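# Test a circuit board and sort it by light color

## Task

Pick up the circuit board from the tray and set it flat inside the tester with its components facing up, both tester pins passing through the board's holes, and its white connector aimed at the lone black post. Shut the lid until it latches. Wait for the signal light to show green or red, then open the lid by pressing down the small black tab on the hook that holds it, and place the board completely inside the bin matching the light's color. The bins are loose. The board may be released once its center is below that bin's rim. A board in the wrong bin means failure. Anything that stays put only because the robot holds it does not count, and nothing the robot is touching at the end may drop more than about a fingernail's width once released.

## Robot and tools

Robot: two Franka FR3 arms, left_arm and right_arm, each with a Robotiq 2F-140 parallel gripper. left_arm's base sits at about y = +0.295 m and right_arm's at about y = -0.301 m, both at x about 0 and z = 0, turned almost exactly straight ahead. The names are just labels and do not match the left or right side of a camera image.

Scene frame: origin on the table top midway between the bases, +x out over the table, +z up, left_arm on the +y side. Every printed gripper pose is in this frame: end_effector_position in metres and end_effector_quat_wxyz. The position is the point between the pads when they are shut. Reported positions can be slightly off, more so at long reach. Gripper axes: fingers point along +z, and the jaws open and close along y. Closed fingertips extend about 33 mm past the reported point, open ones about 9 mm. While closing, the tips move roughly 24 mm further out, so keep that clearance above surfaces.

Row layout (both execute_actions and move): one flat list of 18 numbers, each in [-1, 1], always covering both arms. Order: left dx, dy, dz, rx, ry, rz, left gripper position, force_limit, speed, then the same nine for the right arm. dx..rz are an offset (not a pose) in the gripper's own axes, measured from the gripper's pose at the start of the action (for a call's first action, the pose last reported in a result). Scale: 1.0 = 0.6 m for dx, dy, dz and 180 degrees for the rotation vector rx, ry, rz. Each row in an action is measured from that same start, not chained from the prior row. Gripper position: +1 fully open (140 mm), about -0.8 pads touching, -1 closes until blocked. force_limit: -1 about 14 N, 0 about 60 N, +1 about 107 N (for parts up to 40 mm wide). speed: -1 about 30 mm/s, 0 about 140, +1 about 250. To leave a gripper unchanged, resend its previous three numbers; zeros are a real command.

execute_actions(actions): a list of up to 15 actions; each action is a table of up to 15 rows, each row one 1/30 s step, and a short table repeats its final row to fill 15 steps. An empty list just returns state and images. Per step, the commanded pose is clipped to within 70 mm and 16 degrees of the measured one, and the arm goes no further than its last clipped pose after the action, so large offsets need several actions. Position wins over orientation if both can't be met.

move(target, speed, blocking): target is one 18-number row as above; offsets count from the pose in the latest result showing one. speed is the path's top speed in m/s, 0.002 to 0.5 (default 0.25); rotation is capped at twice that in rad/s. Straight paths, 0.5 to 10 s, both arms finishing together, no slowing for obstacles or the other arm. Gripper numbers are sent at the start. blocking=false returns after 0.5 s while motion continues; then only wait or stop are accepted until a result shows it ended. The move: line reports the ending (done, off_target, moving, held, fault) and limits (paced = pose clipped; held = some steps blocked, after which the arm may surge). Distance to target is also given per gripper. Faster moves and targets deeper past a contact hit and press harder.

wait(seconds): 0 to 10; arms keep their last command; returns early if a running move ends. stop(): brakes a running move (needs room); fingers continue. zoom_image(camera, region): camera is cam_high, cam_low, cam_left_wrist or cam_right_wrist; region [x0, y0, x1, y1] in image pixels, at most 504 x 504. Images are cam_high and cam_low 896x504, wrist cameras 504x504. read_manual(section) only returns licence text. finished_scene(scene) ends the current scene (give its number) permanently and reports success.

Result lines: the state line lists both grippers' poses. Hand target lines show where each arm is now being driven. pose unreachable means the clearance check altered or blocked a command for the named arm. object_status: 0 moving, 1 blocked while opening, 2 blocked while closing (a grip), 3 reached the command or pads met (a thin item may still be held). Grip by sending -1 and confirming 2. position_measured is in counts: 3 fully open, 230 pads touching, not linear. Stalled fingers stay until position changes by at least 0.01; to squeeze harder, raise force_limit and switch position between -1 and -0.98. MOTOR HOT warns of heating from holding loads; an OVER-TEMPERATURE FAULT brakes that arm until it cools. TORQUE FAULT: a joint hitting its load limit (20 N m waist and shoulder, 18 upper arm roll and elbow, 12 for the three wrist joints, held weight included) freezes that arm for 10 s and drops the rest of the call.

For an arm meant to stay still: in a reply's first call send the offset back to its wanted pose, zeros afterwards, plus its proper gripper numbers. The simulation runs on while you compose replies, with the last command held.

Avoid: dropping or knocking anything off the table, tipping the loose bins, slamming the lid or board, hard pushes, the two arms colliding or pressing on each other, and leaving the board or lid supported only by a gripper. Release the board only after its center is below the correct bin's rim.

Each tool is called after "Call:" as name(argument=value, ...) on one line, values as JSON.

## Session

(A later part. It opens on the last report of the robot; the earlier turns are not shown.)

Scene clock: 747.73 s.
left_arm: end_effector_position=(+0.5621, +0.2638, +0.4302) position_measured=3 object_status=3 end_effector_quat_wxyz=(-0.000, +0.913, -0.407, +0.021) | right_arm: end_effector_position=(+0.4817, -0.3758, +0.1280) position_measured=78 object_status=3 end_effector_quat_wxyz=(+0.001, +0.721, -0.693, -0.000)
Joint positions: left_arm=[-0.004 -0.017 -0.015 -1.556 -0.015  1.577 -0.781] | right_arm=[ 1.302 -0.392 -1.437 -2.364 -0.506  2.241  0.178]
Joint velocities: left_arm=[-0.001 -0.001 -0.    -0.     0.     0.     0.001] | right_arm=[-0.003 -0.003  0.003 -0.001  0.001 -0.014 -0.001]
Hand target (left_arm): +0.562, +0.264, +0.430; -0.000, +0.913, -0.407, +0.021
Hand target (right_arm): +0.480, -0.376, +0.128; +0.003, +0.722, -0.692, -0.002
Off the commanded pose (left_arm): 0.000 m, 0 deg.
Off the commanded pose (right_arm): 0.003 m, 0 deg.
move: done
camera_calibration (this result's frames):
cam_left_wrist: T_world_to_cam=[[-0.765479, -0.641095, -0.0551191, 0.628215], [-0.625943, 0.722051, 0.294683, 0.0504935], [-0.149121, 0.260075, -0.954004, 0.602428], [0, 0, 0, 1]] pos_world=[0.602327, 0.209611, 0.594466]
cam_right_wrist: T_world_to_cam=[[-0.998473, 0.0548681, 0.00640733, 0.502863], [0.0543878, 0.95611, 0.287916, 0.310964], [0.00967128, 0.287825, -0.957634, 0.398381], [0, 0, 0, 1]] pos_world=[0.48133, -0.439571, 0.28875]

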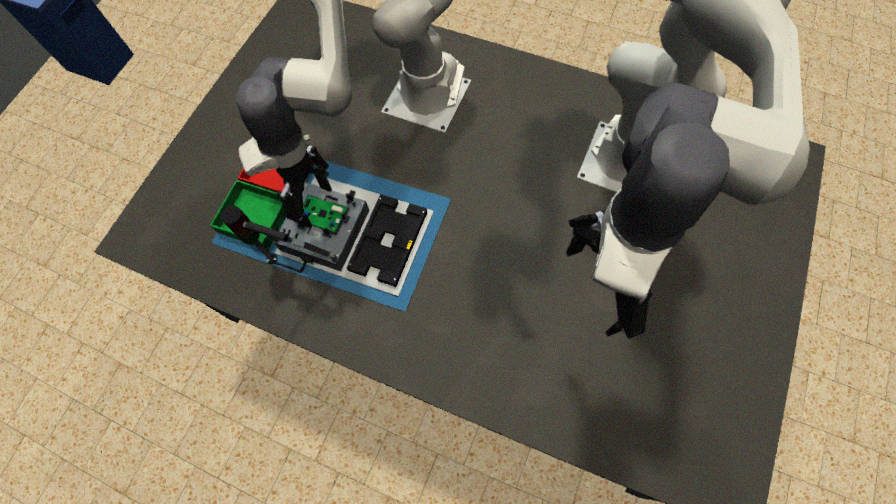

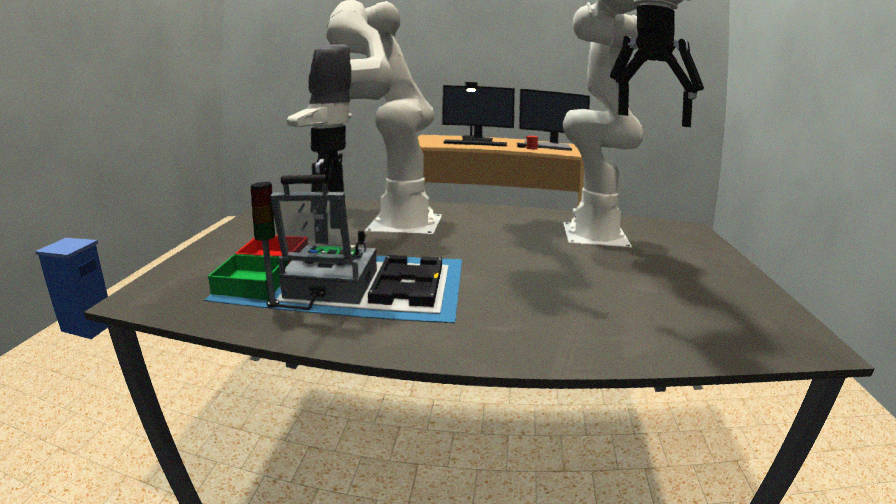

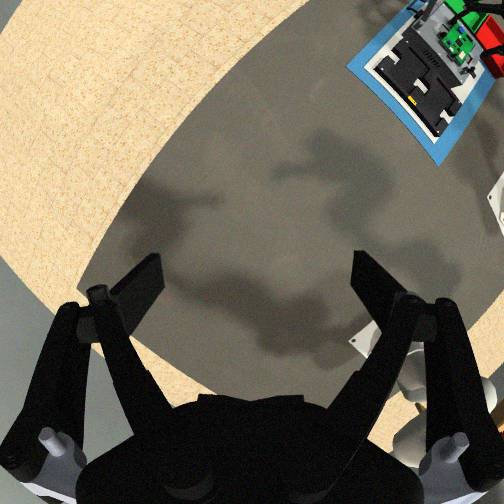

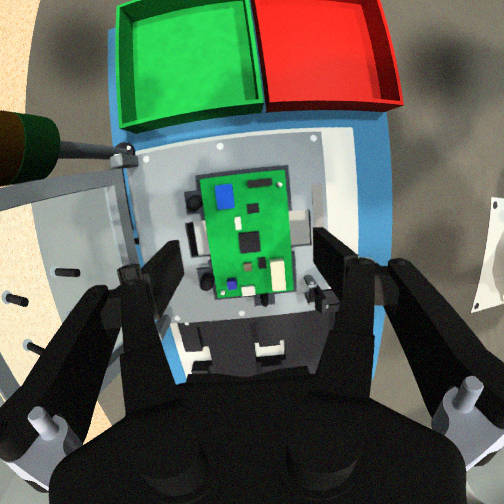

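Call:
move(target=[0,0,0,0,0,0,1,0,0, 0,0,-0.39,0,0,0,0.4,-0.3,-0.6], speed=0.2)

Scene clock: 752.37 s.
left_arm: end_effector_position=(+0.5621, +0.2638, +0.4302) position_measured=3 object_status=3 end_effector_quat_wxyz=(-0.000, +0.913, -0.407, +0.021) | right_arm: end_effector_position=(+0.4855, -0.3806, +0.3620) position_measured=78 object_status=3 end_effector_quat_wxyz=(+0.001, +0.716, -0.698, +0.004)
Joint positions: left_arm=[-0.004 -0.017 -0.015 -1.556 -0.015  1.577 -0.781] | right_arm=[ 1.072 -0.492 -0.993 -1.935 -0.416  1.648  0.154]
Joint velocities: left_arm=[-0.001  0.     0.    -0.     0.001 -0.001 -0.001] | right_arm=[ 0.004  0.     0.    -0.001 -0.    -0.014 -0.005]
Hand target (left_arm): +0.562, +0.264, +0.430; -0.000, +0.913, -0.407, +0.021
Hand target (right_arm): +0.484, -0.380, +0.362; +0.002, +0.718, -0.696, +0.003
Off the commanded pose (left_arm): 0.000 m, 0 deg.
Off the commanded pose (right_arm): 0.006 m, 1 deg.
move: off_target (right_arm)
camera_calibration (this result's frames):
cam_left_wrist: T_world_to_cam=[[-0.765479, -0.641095, -0.0551187, 0.628215], [-0.625943, 0.722051, 0.294683, 0.0504934], [-0.149121, 0.260075, -0.954004, 0.602428], [0, 0, 0, 1]] pos_world=[0.602327, 0.20961, 0.594466]
cam_right_wrist: T_world_to_cam=[[-0.997655, 0.0684349, -0.00109314, 0.512921], [0.0653311, 0.956927, 0.282884, 0.244798], [0.0204052, 0.282149, -0.959154, 0.617007], [0, 0, 0, 1]] pos_world=[0.483135, -0.443443, 0.523115]

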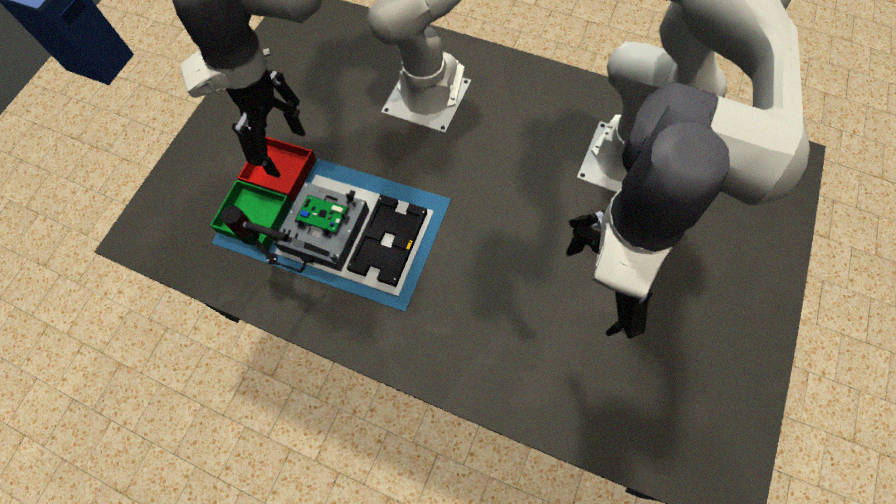

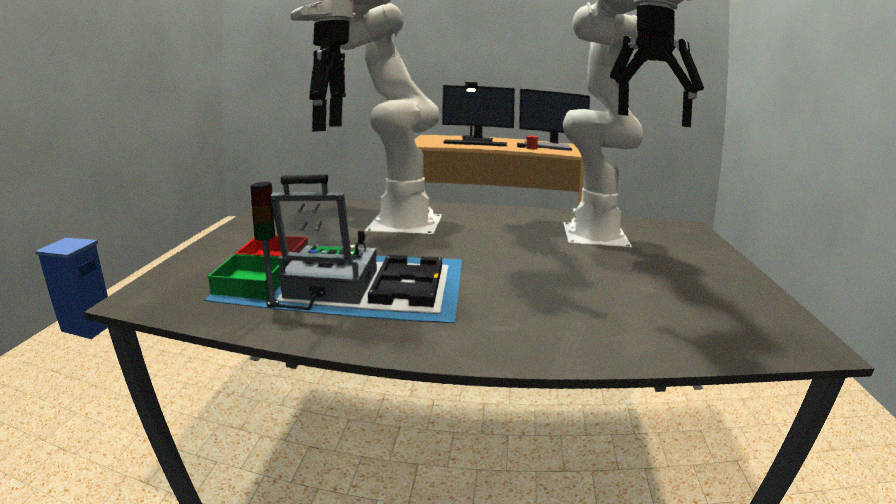

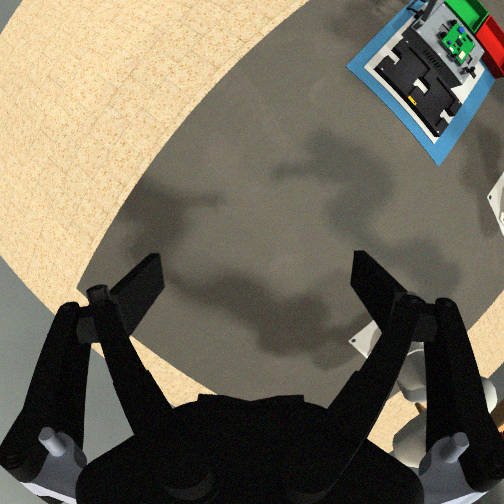

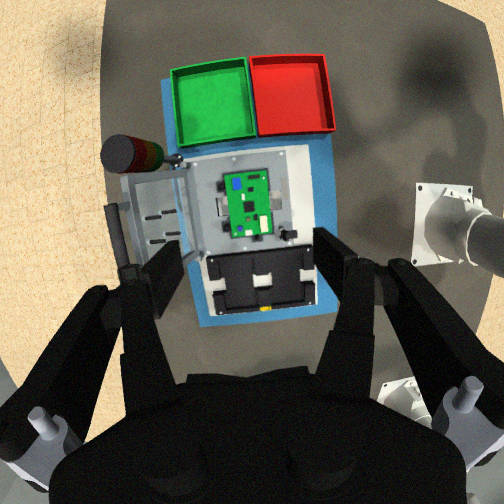

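Call:
zoom_image(camera="cam_low", region=[200, 150, 480, 330])

Call:
zoom_image(camera="cam_right_wrist", region=[80, 110, 330, 320])

Call:
zoom_image(camera="cam_high", region=[190, 130, 460, 320])

Region (200, 150, 480, 330) of cam_low's 896x504 image, scaled by 1.800, with more detail than that image has; it fills the top 324 rows of this view, and the rest is white.

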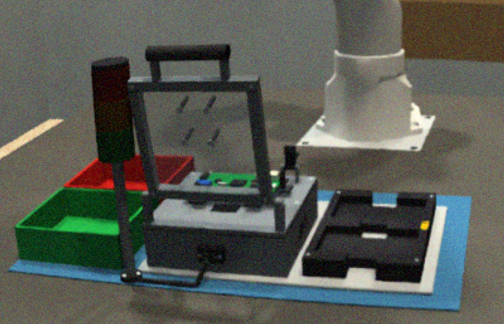

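Region (80, 110, 330, 320) of cam_right_wrist's 504x504 image, scaled by 2.016, with more detail than that image has; it fills the top 423 rows of this view, and the rest is white.

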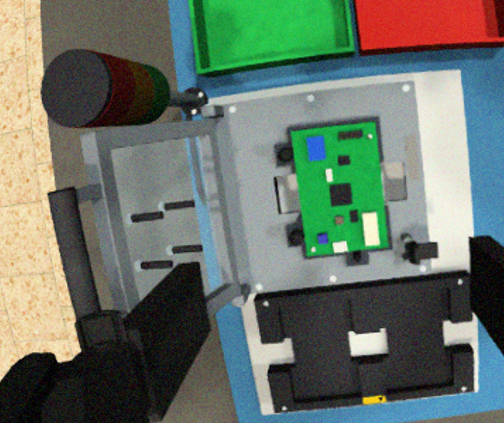

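Region (190, 130, 460, 320) of cam_high's 896x504 image, scaled by 1.867, with more detail than that image has; it fills the top 355 rows of this view, and the rest is white.

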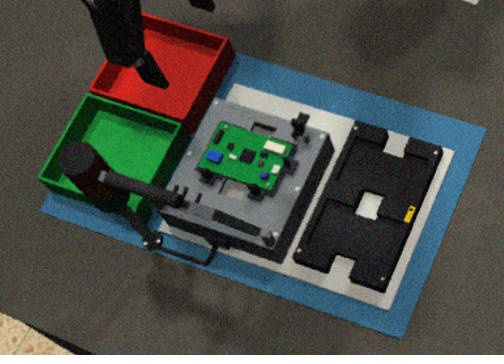

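Call:
move(target=[0,0,0,0,0,0,1,0,0, 0,-0.24,0,0,0,0,0.4,-0.3,-0.6], speed=0.15)

Scene clock: 810.67 s.
left_arm: end_effector_position=(+0.5621, +0.2638, +0.4302) position_measured=3 object_status=3 end_effector_quat_wxyz=(-0.000, +0.913, -0.407, +0.021) | right_arm: end_effector_position=(+0.6317, -0.3794, +0.3572) position_measured=78 object_status=3 end_effector_quat_wxyz=(+0.006, +0.718, -0.696, +0.005)
Joint positions: left_arm=[-0.004 -0.017 -0.015 -1.556 -0.015  1.577 -0.781] | right_arm=[ 2.177 -0.46  -2.019 -1.359 -0.427  1.566  0.092]
Joint velocities: left_arm=[-0.    -0.001  0.    -0.    -0.001  0.     0.002] | right_arm=[ 0.003 -0.001 -0.006  0.001  0.    -0.012  0.008]
Hand target (left_arm): +0.562, +0.264, +0.430; -0.000, +0.913, -0.407, +0.021
Hand target (right_arm): +0.630, -0.380, +0.357; +0.008, +0.715, -0.699, +0.003
Off the commanded pose (left_arm): 0.000 m, 0 deg.
Off the commanded pose (right_arm): 0.006 m, 1 deg.
move: off_target (right_arm)
camera_calibration (this result's frames):
cam_left_wrist: T_world_to_cam=[[-0.765479, -0.641095, -0.0551187, 0.628215], [-0.625943, 0.722051, 0.294683, 0.0504933], [-0.149121, 0.260075, -0.954004, 0.602429], [0, 0, 0, 1]] pos_world=[0.602327, 0.20961, 0.594466]
cam_right_wrist: T_world_to_cam=[[-0.998015, 0.0626923, 0.00601125, 0.654128], [0.0619333, 0.959622, 0.27439, 0.241721], [0.0114336, 0.274217, -0.9616, 0.612544], [0, 0, 0, 1]] pos_world=[0.630855, -0.44094, 0.518764]

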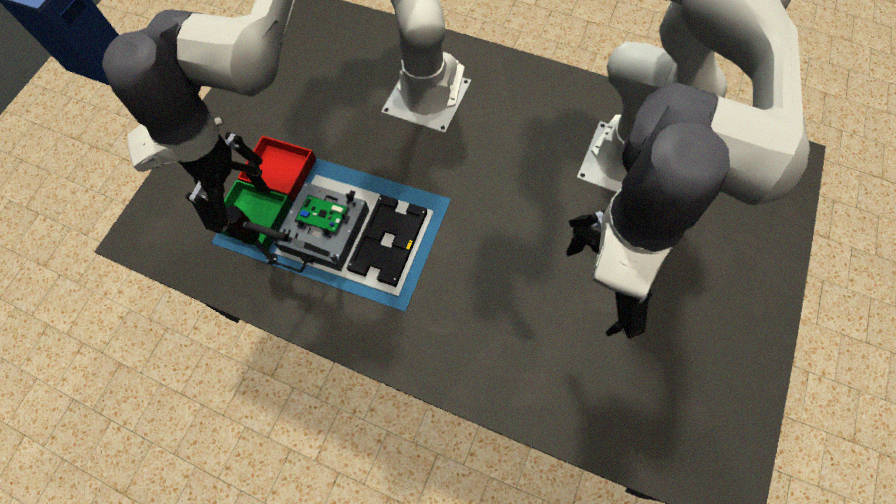

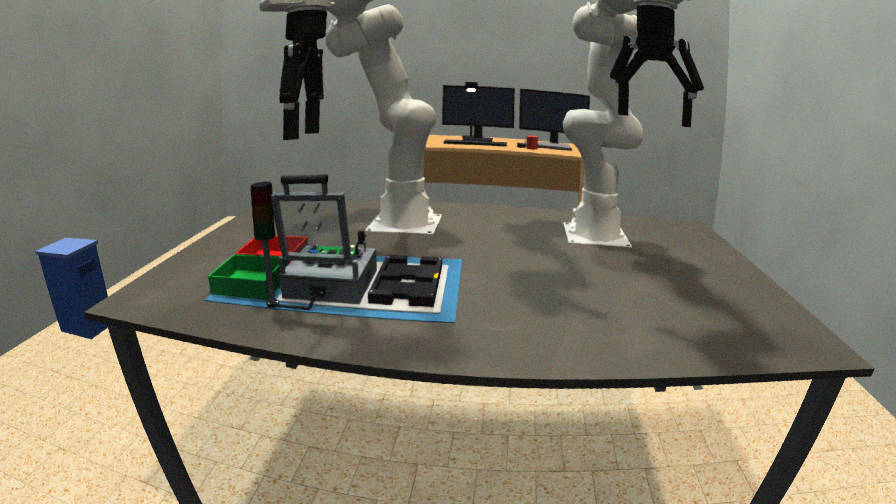

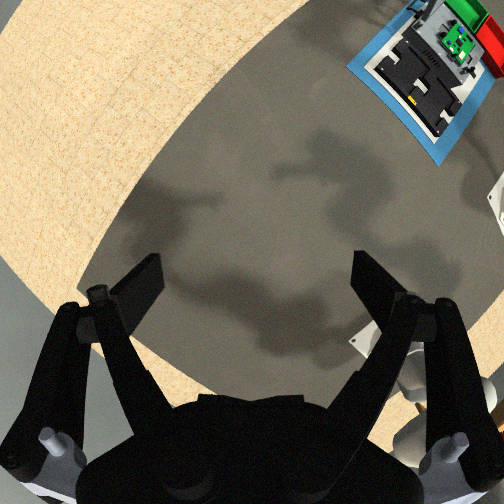

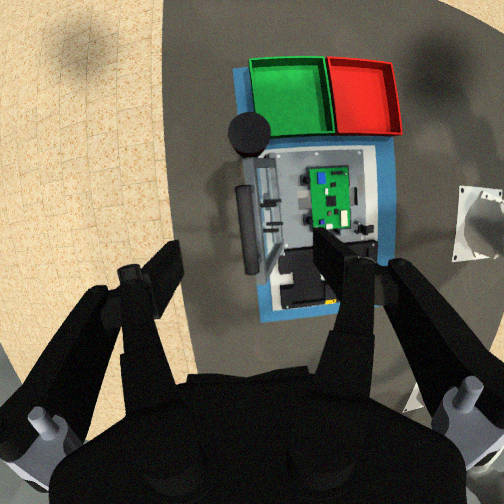

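Call:
move(target=[0,0,0,0,0,0,1,0,0, 0,0,0.075,0,0,0,0.4,-0.3,-0.6], speed=0.1)

Call:
zoom_image(camera="cam_low", region=[220, 90, 420, 250])

Scene clock: 819.57 s.
left_arm: end_effector_position=(+0.5621, +0.2638, +0.4302) position_measured=3 object_status=3 end_effector_quat_wxyz=(-0.000, +0.913, -0.407, +0.021) | right_arm: end_effector_position=(+0.6299, -0.3800, +0.3115) position_measured=78 object_status=3 end_effector_quat_wxyz=(+0.008, +0.720, -0.694, +0.003)
Joint positions: left_arm=[-0.004 -0.017 -0.015 -1.556 -0.015  1.577 -0.781] | right_arm=[ 2.126 -0.454 -2.012 -1.496 -0.425  1.681  0.097]
Joint velocities: left_arm=[-0.001  0.002  0.    -0.001  0.001 -0.    -0.002] | right_arm=[-0.     0.001  0.001  0.001  0.001  0.011 -0.   ]
Hand target (left_arm): +0.562, +0.264, +0.430; -0.000, +0.913, -0.407, +0.021
Hand target (right_arm): +0.631, -0.379, +0.312; +0.006, +0.718, -0.696, +0.004
Off the commanded pose (left_arm): 0.000 m, 0 deg.
Off the commanded pose (right_arm): 0.002 m, 0 deg.
move: done
camera_calibration (this result's frames):
cam_left_wrist: T_world_to_cam=[[-0.765479, -0.641095, -0.0551189, 0.628215], [-0.625943, 0.722051, 0.294683, 0.0504934], [-0.149121, 0.260075, -0.954004, 0.602428], [0, 0, 0, 1]] pos_world=[0.602327, 0.209611, 0.594466]
cam_right_wrist: T_world_to_cam=[[-0.998313, 0.0570101, 0.0110004, 0.649128], [0.057839, 0.959894, 0.274331, 0.257609], [0.0050804, 0.274505, -0.961572, 0.57295], [0, 0, 0, 1]] pos_world=[0.630223, -0.441562, 0.473122]

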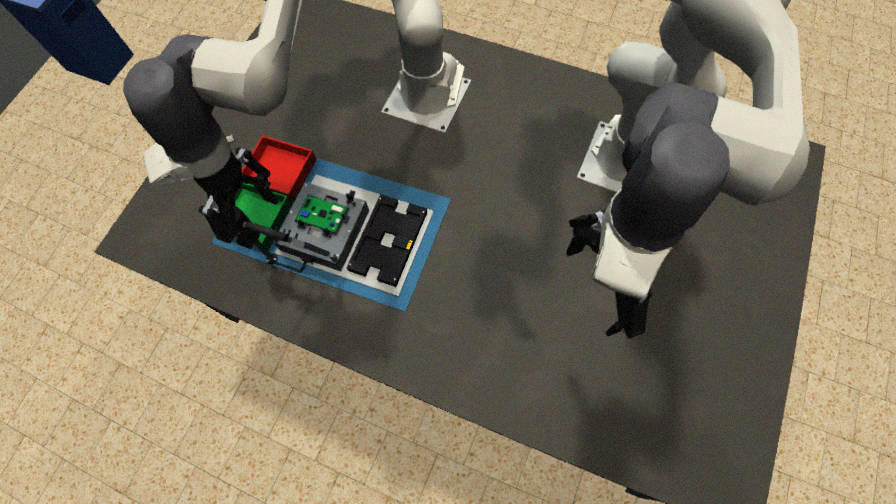

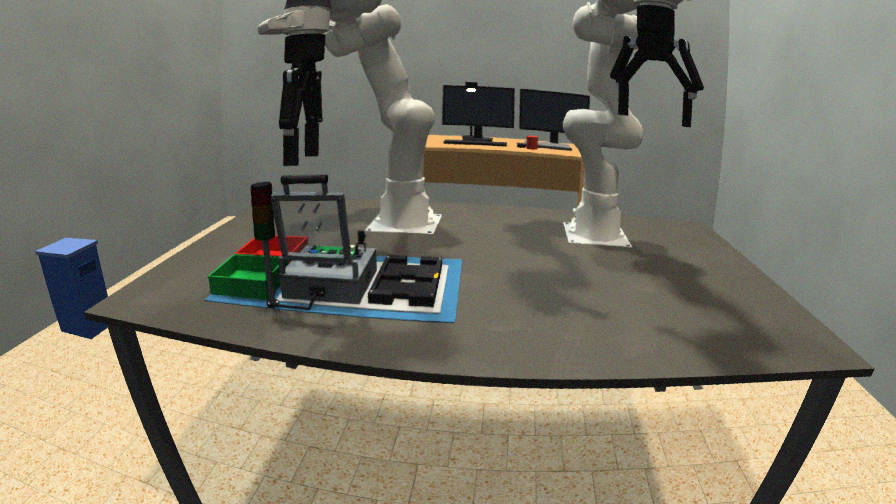

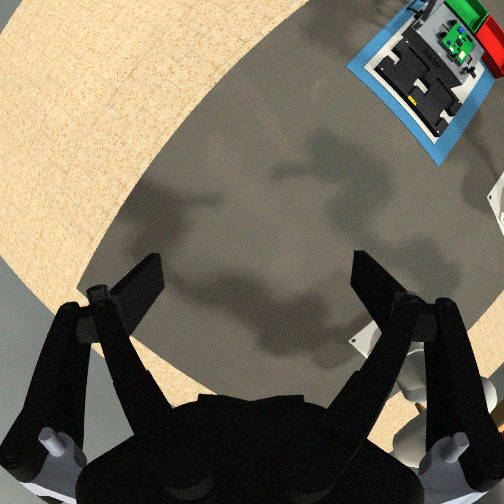

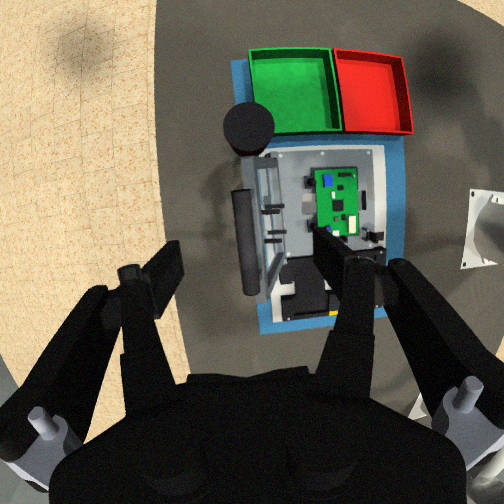

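Region (220, 90, 420, 250) of cam_low's 896x504 image, scaled by 2.520, with more detail than that image has; it fills the top 403 rows of this view, and the rest is white.

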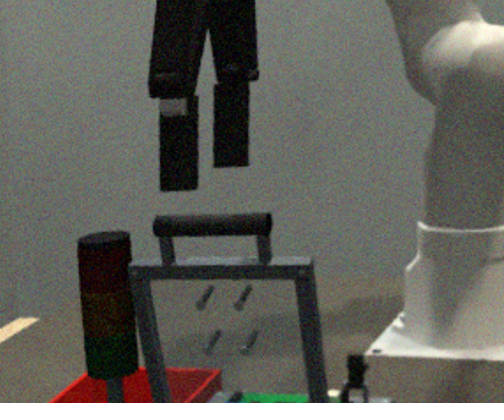

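Call:
move(target=[0,0,0,0,0,0,1,0,0, 0.005,0,0.055,0,0,0,0.4,-0.3,-0.6], speed=0.06)

Call:
zoom_image(camera="cam_low", region=[220, 90, 420, 250])

Scene clock: 832.77 s.
left_arm: end_effector_position=(+0.5621, +0.2638, +0.4302) position_measured=3 object_status=3 end_effector_quat_wxyz=(-0.000, +0.913, -0.407, +0.021) | right_arm: end_effector_position=(+0.6282, -0.3810, +0.2791) position_measured=78 object_status=3 end_effector_quat_wxyz=(+0.009, +0.722, -0.692, +0.000)
Joint positions: left_arm=[-0.004 -0.017 -0.015 -1.556 -0.015  1.577 -0.781] | right_arm=[ 2.105 -0.46  -2.017 -1.576 -0.432  1.756  0.099]
Joint velocities: left_arm=[-0.    -0.001  0.001 -0.001 -0.     0.001  0.   ] | right_arm=[-0.     0.    -0.002  0.    -0.001  0.012  0.001]
Hand target (left_arm): +0.562, +0.264, +0.430; -0.000, +0.913, -0.407, +0.021
Hand target (right_arm): +0.629, -0.383, +0.279; +0.008, +0.720, -0.694, +0.002
Off the commanded pose (left_arm): 0.000 m, 0 deg.
Off the commanded pose (right_arm): 0.003 m, 0 deg.
move: done
camera_calibration (this result's frames):
cam_left_wrist: T_world_to_cam=[[-0.76548, -0.641095, -0.0551189, 0.628215], [-0.625943, 0.722051, 0.294683, 0.0504934], [-0.149121, 0.260075, -0.954004, 0.602428], [0, 0, 0, 1]] pos_world=[0.602327, 0.20961, 0.594466]
cam_right_wrist: T_world_to_cam=[[-0.998642, 0.0498581, 0.0151304, 0.644211], [0.052098, 0.959661, 0.276289, 0.270509], [-0.000744788, 0.276702, -0.960955, 0.546373], [0, 0, 0, 1]] pos_world=[0.62965, -0.442899, 0.440554]

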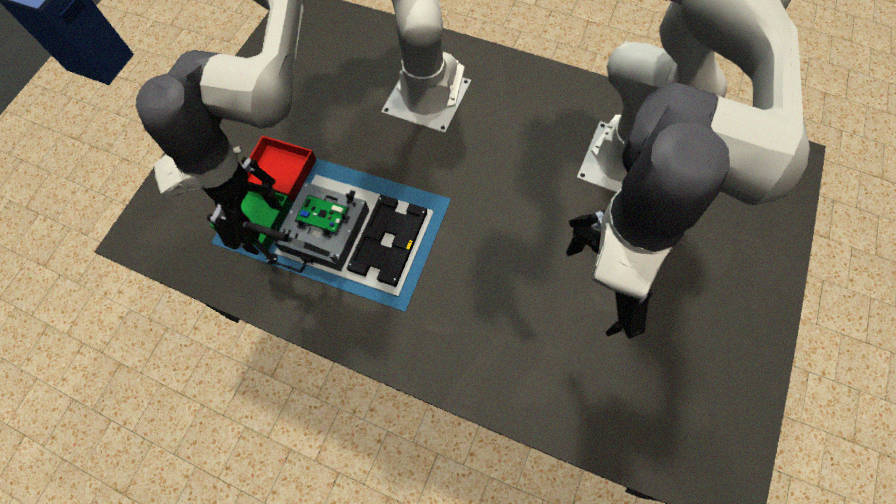

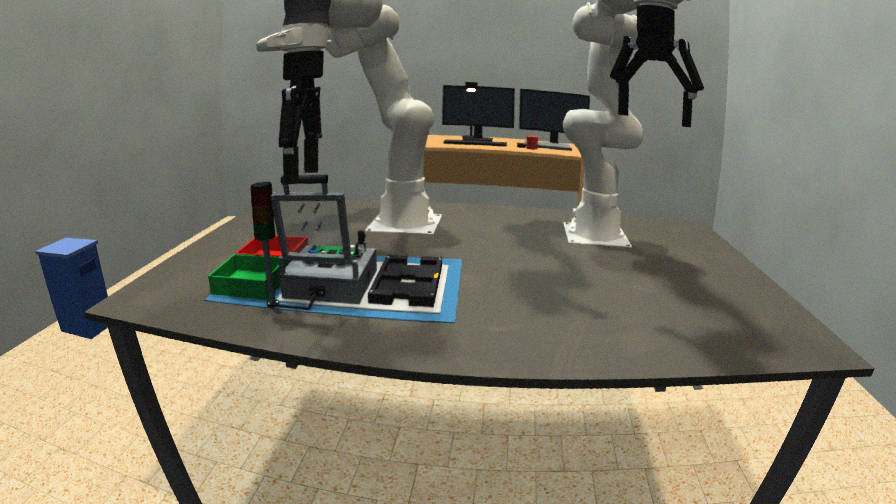

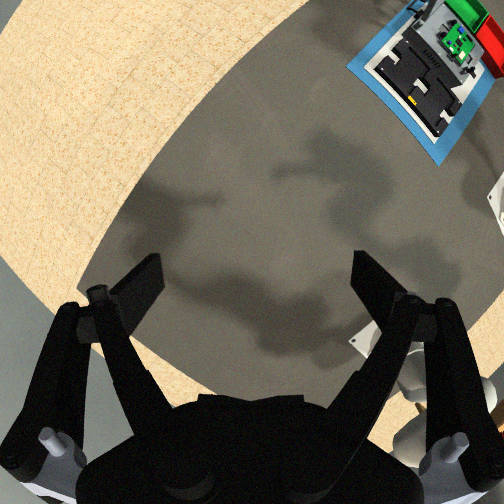

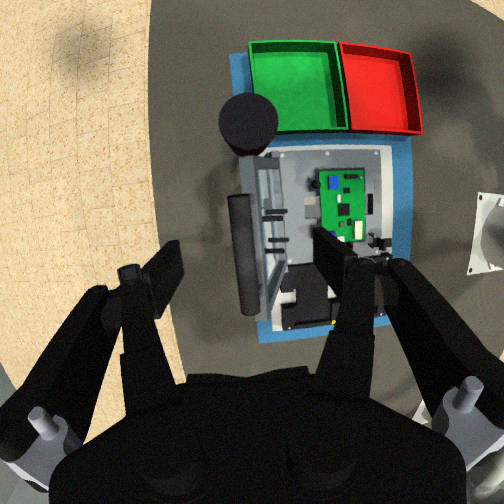

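Region (220, 90, 420, 250) of cam_low's 896x504 image, scaled by 2.520, with more detail than that image has; it fills the top 403 rows of this view, and the rest is white.

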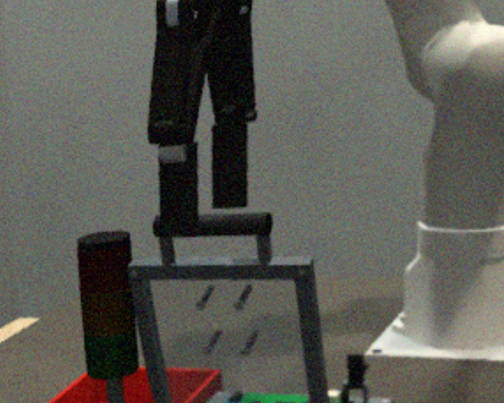

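Call:
move(target=[0,0,0,0,0,0,1,0,0, -0.012,0,0.012,0,0,0,0.4,-0.3,-0.6], speed=0.03)

Call:
zoom_image(camera="cam_low", region=[220, 90, 420, 250])

Scene clock: 842.27 s.
left_arm: end_effector_position=(+0.5621, +0.2638, +0.4302) position_measured=3 object_status=3 end_effector_quat_wxyz=(-0.000, +0.913, -0.407, +0.021) | right_arm: end_effector_position=(+0.6266, -0.3752, +0.2714) position_measured=78 object_status=3 end_effector_quat_wxyz=(+0.010, +0.724, -0.690, -0.002)
Joint positions: left_arm=[-0.004 -0.017 -0.015 -1.556 -0.015  1.577 -0.781] | right_arm=[ 2.108 -0.46  -2.018 -1.596 -0.432  1.769  0.105]
Joint velocities: left_arm=[-0.001 -0.    -0.    -0.001  0.001  0.    -0.001] | right_arm=[ 0.001 -0.     0.001 -0.003  0.001  0.008  0.008]
Hand target (left_arm): +0.562, +0.264, +0.430; -0.000, +0.913, -0.407, +0.021
Hand target (right_arm): +0.628, -0.374, +0.272; +0.009, +0.722, -0.691, +0.000
Off the commanded pose (left_arm): 0.000 m, 0 deg.
Off the commanded pose (right_arm): 0.002 m, 0 deg.
move: done
camera_calibration (this result's frames):
cam_left_wrist: T_world_to_cam=[[-0.765479, -0.641095, -0.0551187, 0.628215], [-0.625943, 0.722051, 0.294683, 0.0504933], [-0.149121, 0.260075, -0.954004, 0.602429], [0, 0, 0, 1]] pos_world=[0.602327, 0.20961, 0.594466]
cam_right_wrist: T_world_to_cam=[[-0.998765, 0.0455264, 0.0198804, 0.639544], [0.0492538, 0.959661, 0.276813, 0.268756], [-0.00647609, 0.277451, -0.960718, 0.541194], [0, 0, 0, 1]] pos_world=[0.629022, -0.437186, 0.432826]

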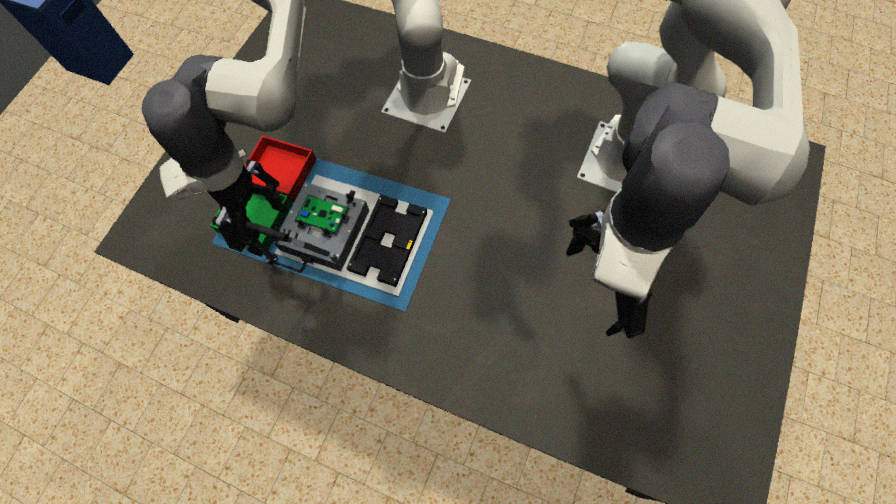

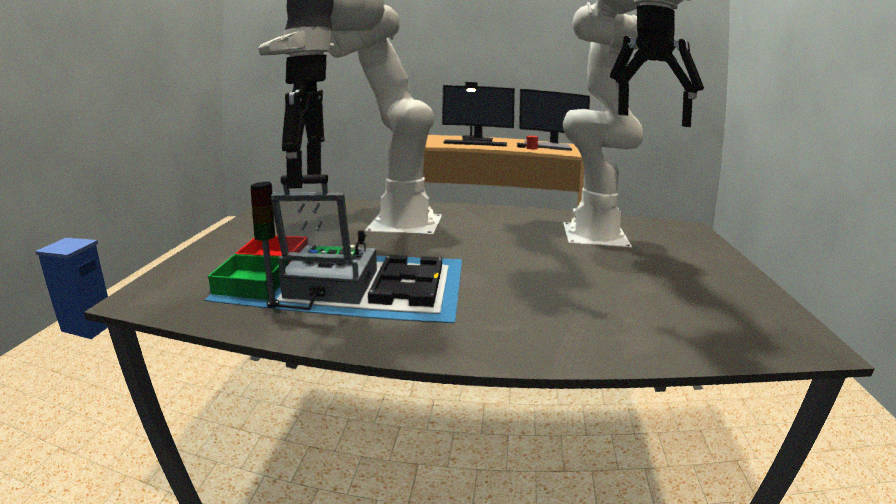

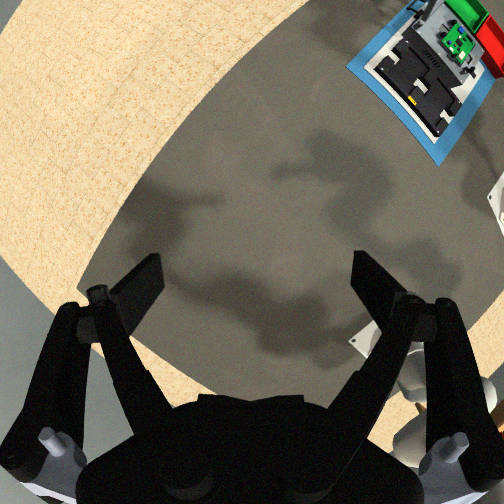

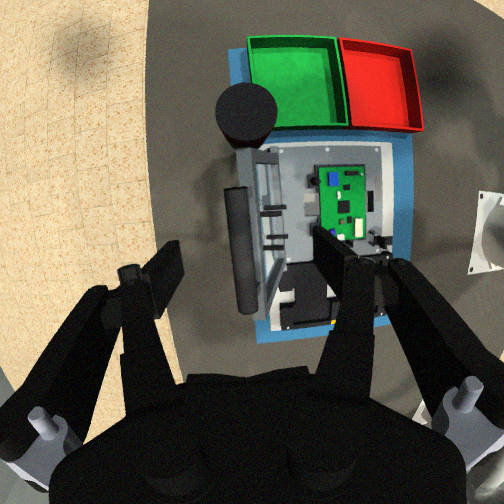

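Region (220, 90, 420, 250) of cam_low's 896x504 image, scaled by 2.520, with more detail than that image has; it fills the top 403 rows of this view, and the rest is white.

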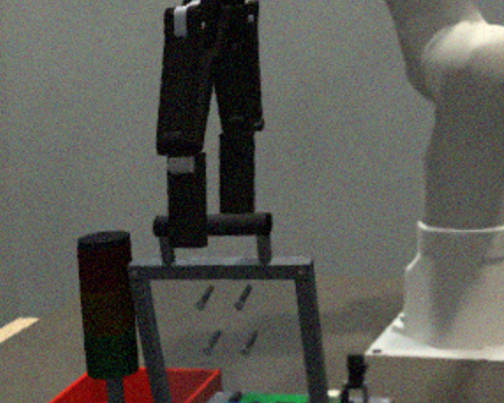

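Call:
execute_actions(actions=[[[0,0,0,0,0,0,1,0,0, 0,-0.009,0,0,0,0,-0.4,-0.5,-0.3]],[[0,0,0,0,0,0,1,0,0, 0,0,0,0,0,0,-0.4,-0.5,-0.3]]])

Scene clock: 850.40 s.
left_arm: end_effector_position=(+0.5621, +0.2638, +0.4302) position_measured=3 object_status=3 end_effector_quat_wxyz=(-0.000, +0.913, -0.407, +0.021) | right_arm: end_effector_position=(+0.6329, -0.3740, +0.2718) position_measured=179 object_status=3 end_effector_quat_wxyz=(+0.008, +0.725, -0.689, -0.001)
Joint positions: left_arm=[-0.004 -0.017 -0.015 -1.556 -0.015  1.577 -0.781] | right_arm=[ 2.134 -0.477 -2.033 -1.572 -0.442  1.764  0.107]
Joint velocities: left_arm=[ 0.    -0.     0.002  0.002 -0.001  0.001 -0.   ] | right_arm=[ 0.    -0.    -0.001  0.     0.    -0.     0.001]
Hand target (left_arm): +0.562, +0.264, +0.430; -0.000, +0.913, -0.407, +0.021
Hand target (right_arm): +0.633, -0.374, +0.272; +0.008, +0.725, -0.689, -0.001
Off the commanded pose (left_arm): 0.000 m, 0 deg.
Off the commanded pose (right_arm): 0.000 m, 0 deg.
camera_calibration (this result's frames):
cam_left_wrist: T_world_to_cam=[[-0.765479, -0.641095, -0.0551188, 0.628215], [-0.625943, 0.722051, 0.294683, 0.0504936], [-0.149121, 0.260075, -0.954004, 0.602429], [0, 0, 0, 1]] pos_world=[0.602327, 0.20961, 0.594466]
cam_right_wrist: T_world_to_cam=[[-0.998941, 0.0430445, 0.0162769, 0.645984], [0.0458752, 0.95941, 0.27826, 0.268854], [-0.00363861, 0.278712, -0.960368, 0.539797], [0, 0, 0, 1]] pos_world=[0.63493, -0.436195, 0.433077]

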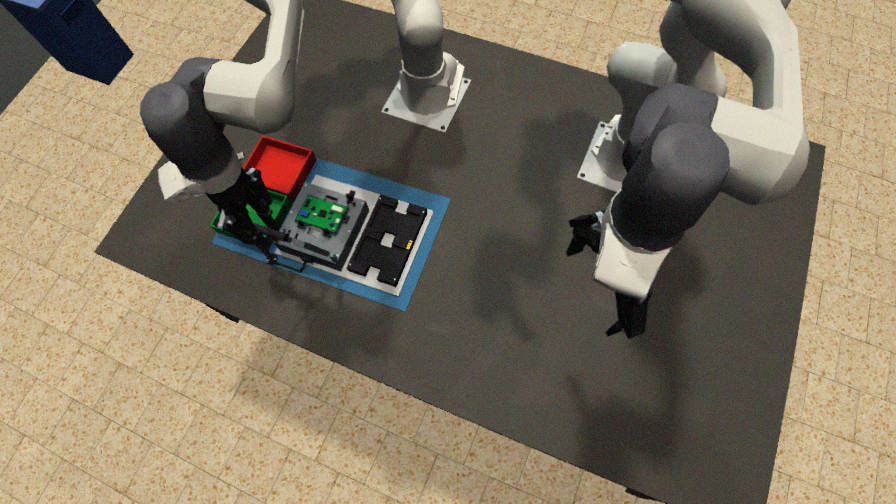

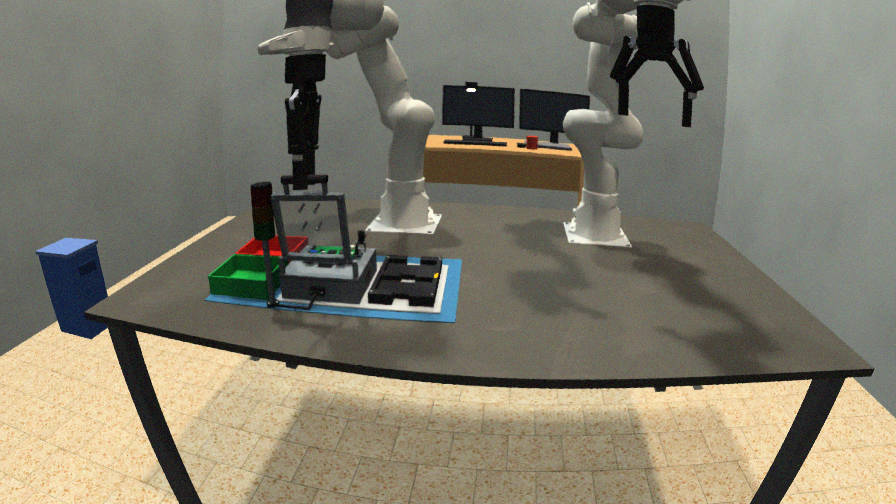

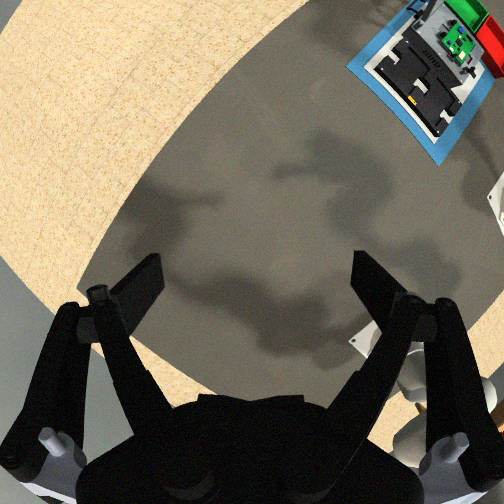

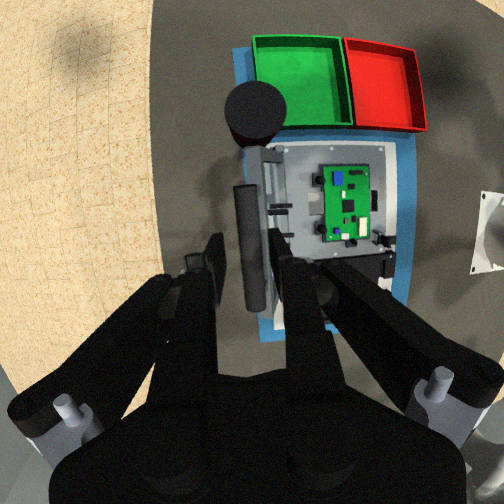

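Call:
execute_actions(actions=[[[0,0,0,0,0,0,1,0,0, 0,0.008,0,0,0,0,-0.4,-0.5,-0.3]],[[0,0,0,0,0,0,1,0,0, 0,0,0,0,0,0,-1,-0.6,-0.6]],[[0,0,0,0,0,0,1,0,0, 0,0,0,0,0,0,-1,-0.6,-0.6]]])

Call:
zoom_image(camera="cam_low", region=[220, 90, 420, 250])

Scene clock: 862.90 s.
left_arm: end_effector_position=(+0.5621, +0.2638, +0.4302) position_measured=3 object_status=3 end_effector_quat_wxyz=(-0.000, +0.913, -0.407, +0.021) | right_arm: end_effector_position=(+0.6282, -0.3751, +0.2722) position_measured=209 object_status=2 end_effector_quat_wxyz=(+0.009, +0.724, -0.690, -0.000)
Joint positions: left_arm=[-0.004 -0.017 -0.015 -1.556 -0.015  1.577 -0.781] | right_arm=[ 2.111 -0.462 -2.019 -1.592 -0.434  1.77   0.106]
Joint velocities: left_arm=[-0.001  0.    -0.001 -0.001 -0.001 -0.001 -0.001] | right_arm=[ 0.    -0.001 -0.001  0.     0.    -0.    -0.001]
Hand target (left_arm): +0.562, +0.264, +0.430; -0.000, +0.913, -0.407, +0.021
Hand target (right_arm): +0.628, -0.375, +0.272; +0.009, +0.724, -0.690, -0.000
Off the commanded pose (left_arm): 0.000 m, 0 deg.
Off the commanded pose (right_arm): 0.000 m, 0 deg.
camera_calibration (this result's frames):
cam_left_wrist: T_world_to_cam=[[-0.765479, -0.641095, -0.0551187, 0.628215], [-0.625943, 0.722051, 0.294683, 0.0504934], [-0.149121, 0.260075, -0.954004, 0.602429], [0, 0, 0, 1]] pos_world=[0.602327, 0.20961, 0.594466]
cam_right_wrist: T_world_to_cam=[[-0.998822, 0.0455827, 0.0166518, 0.642089], [0.048414, 0.959563, 0.277298, 0.268747], [-0.0033385, 0.277777, -0.96064, 0.540031], [0, 0, 0, 1]] pos_world=[0.630124, -0.437156, 0.43356]

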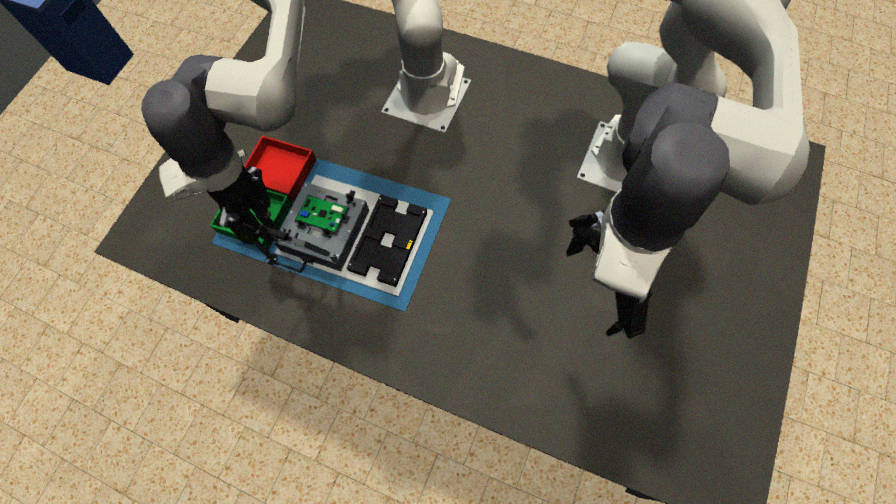

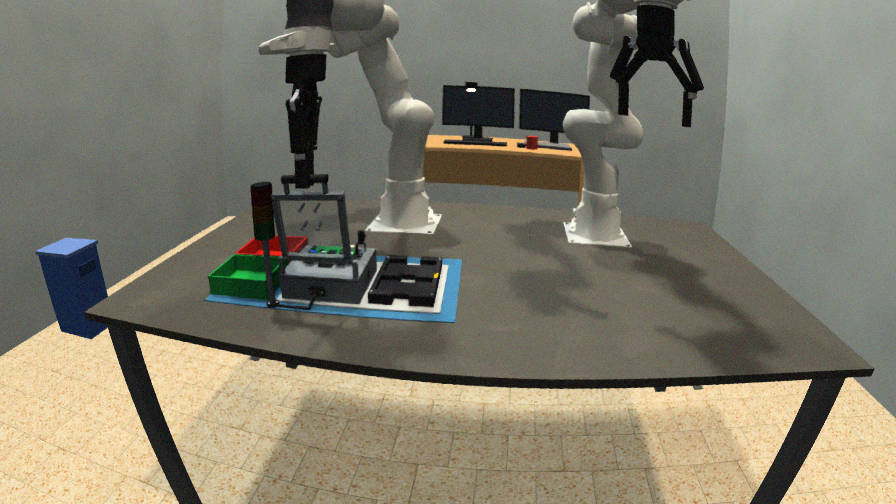

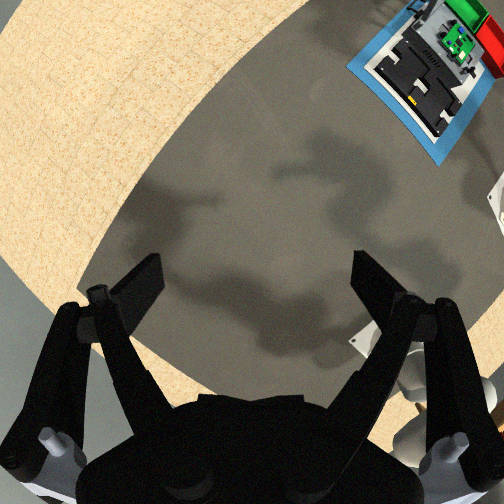

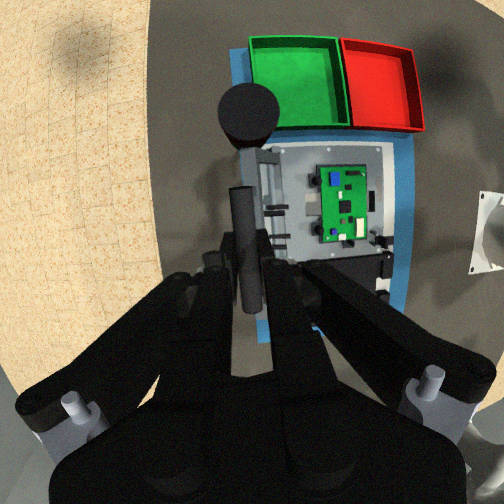

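Region (220, 90, 420, 250) of cam_low's 896x504 image, scaled by 2.520, with more detail than that image has; it fills the top 403 rows of this view, and the rest is white.

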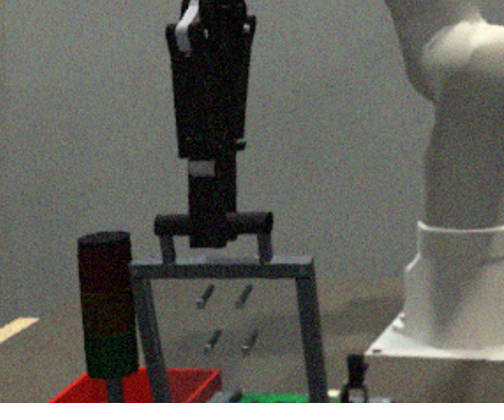

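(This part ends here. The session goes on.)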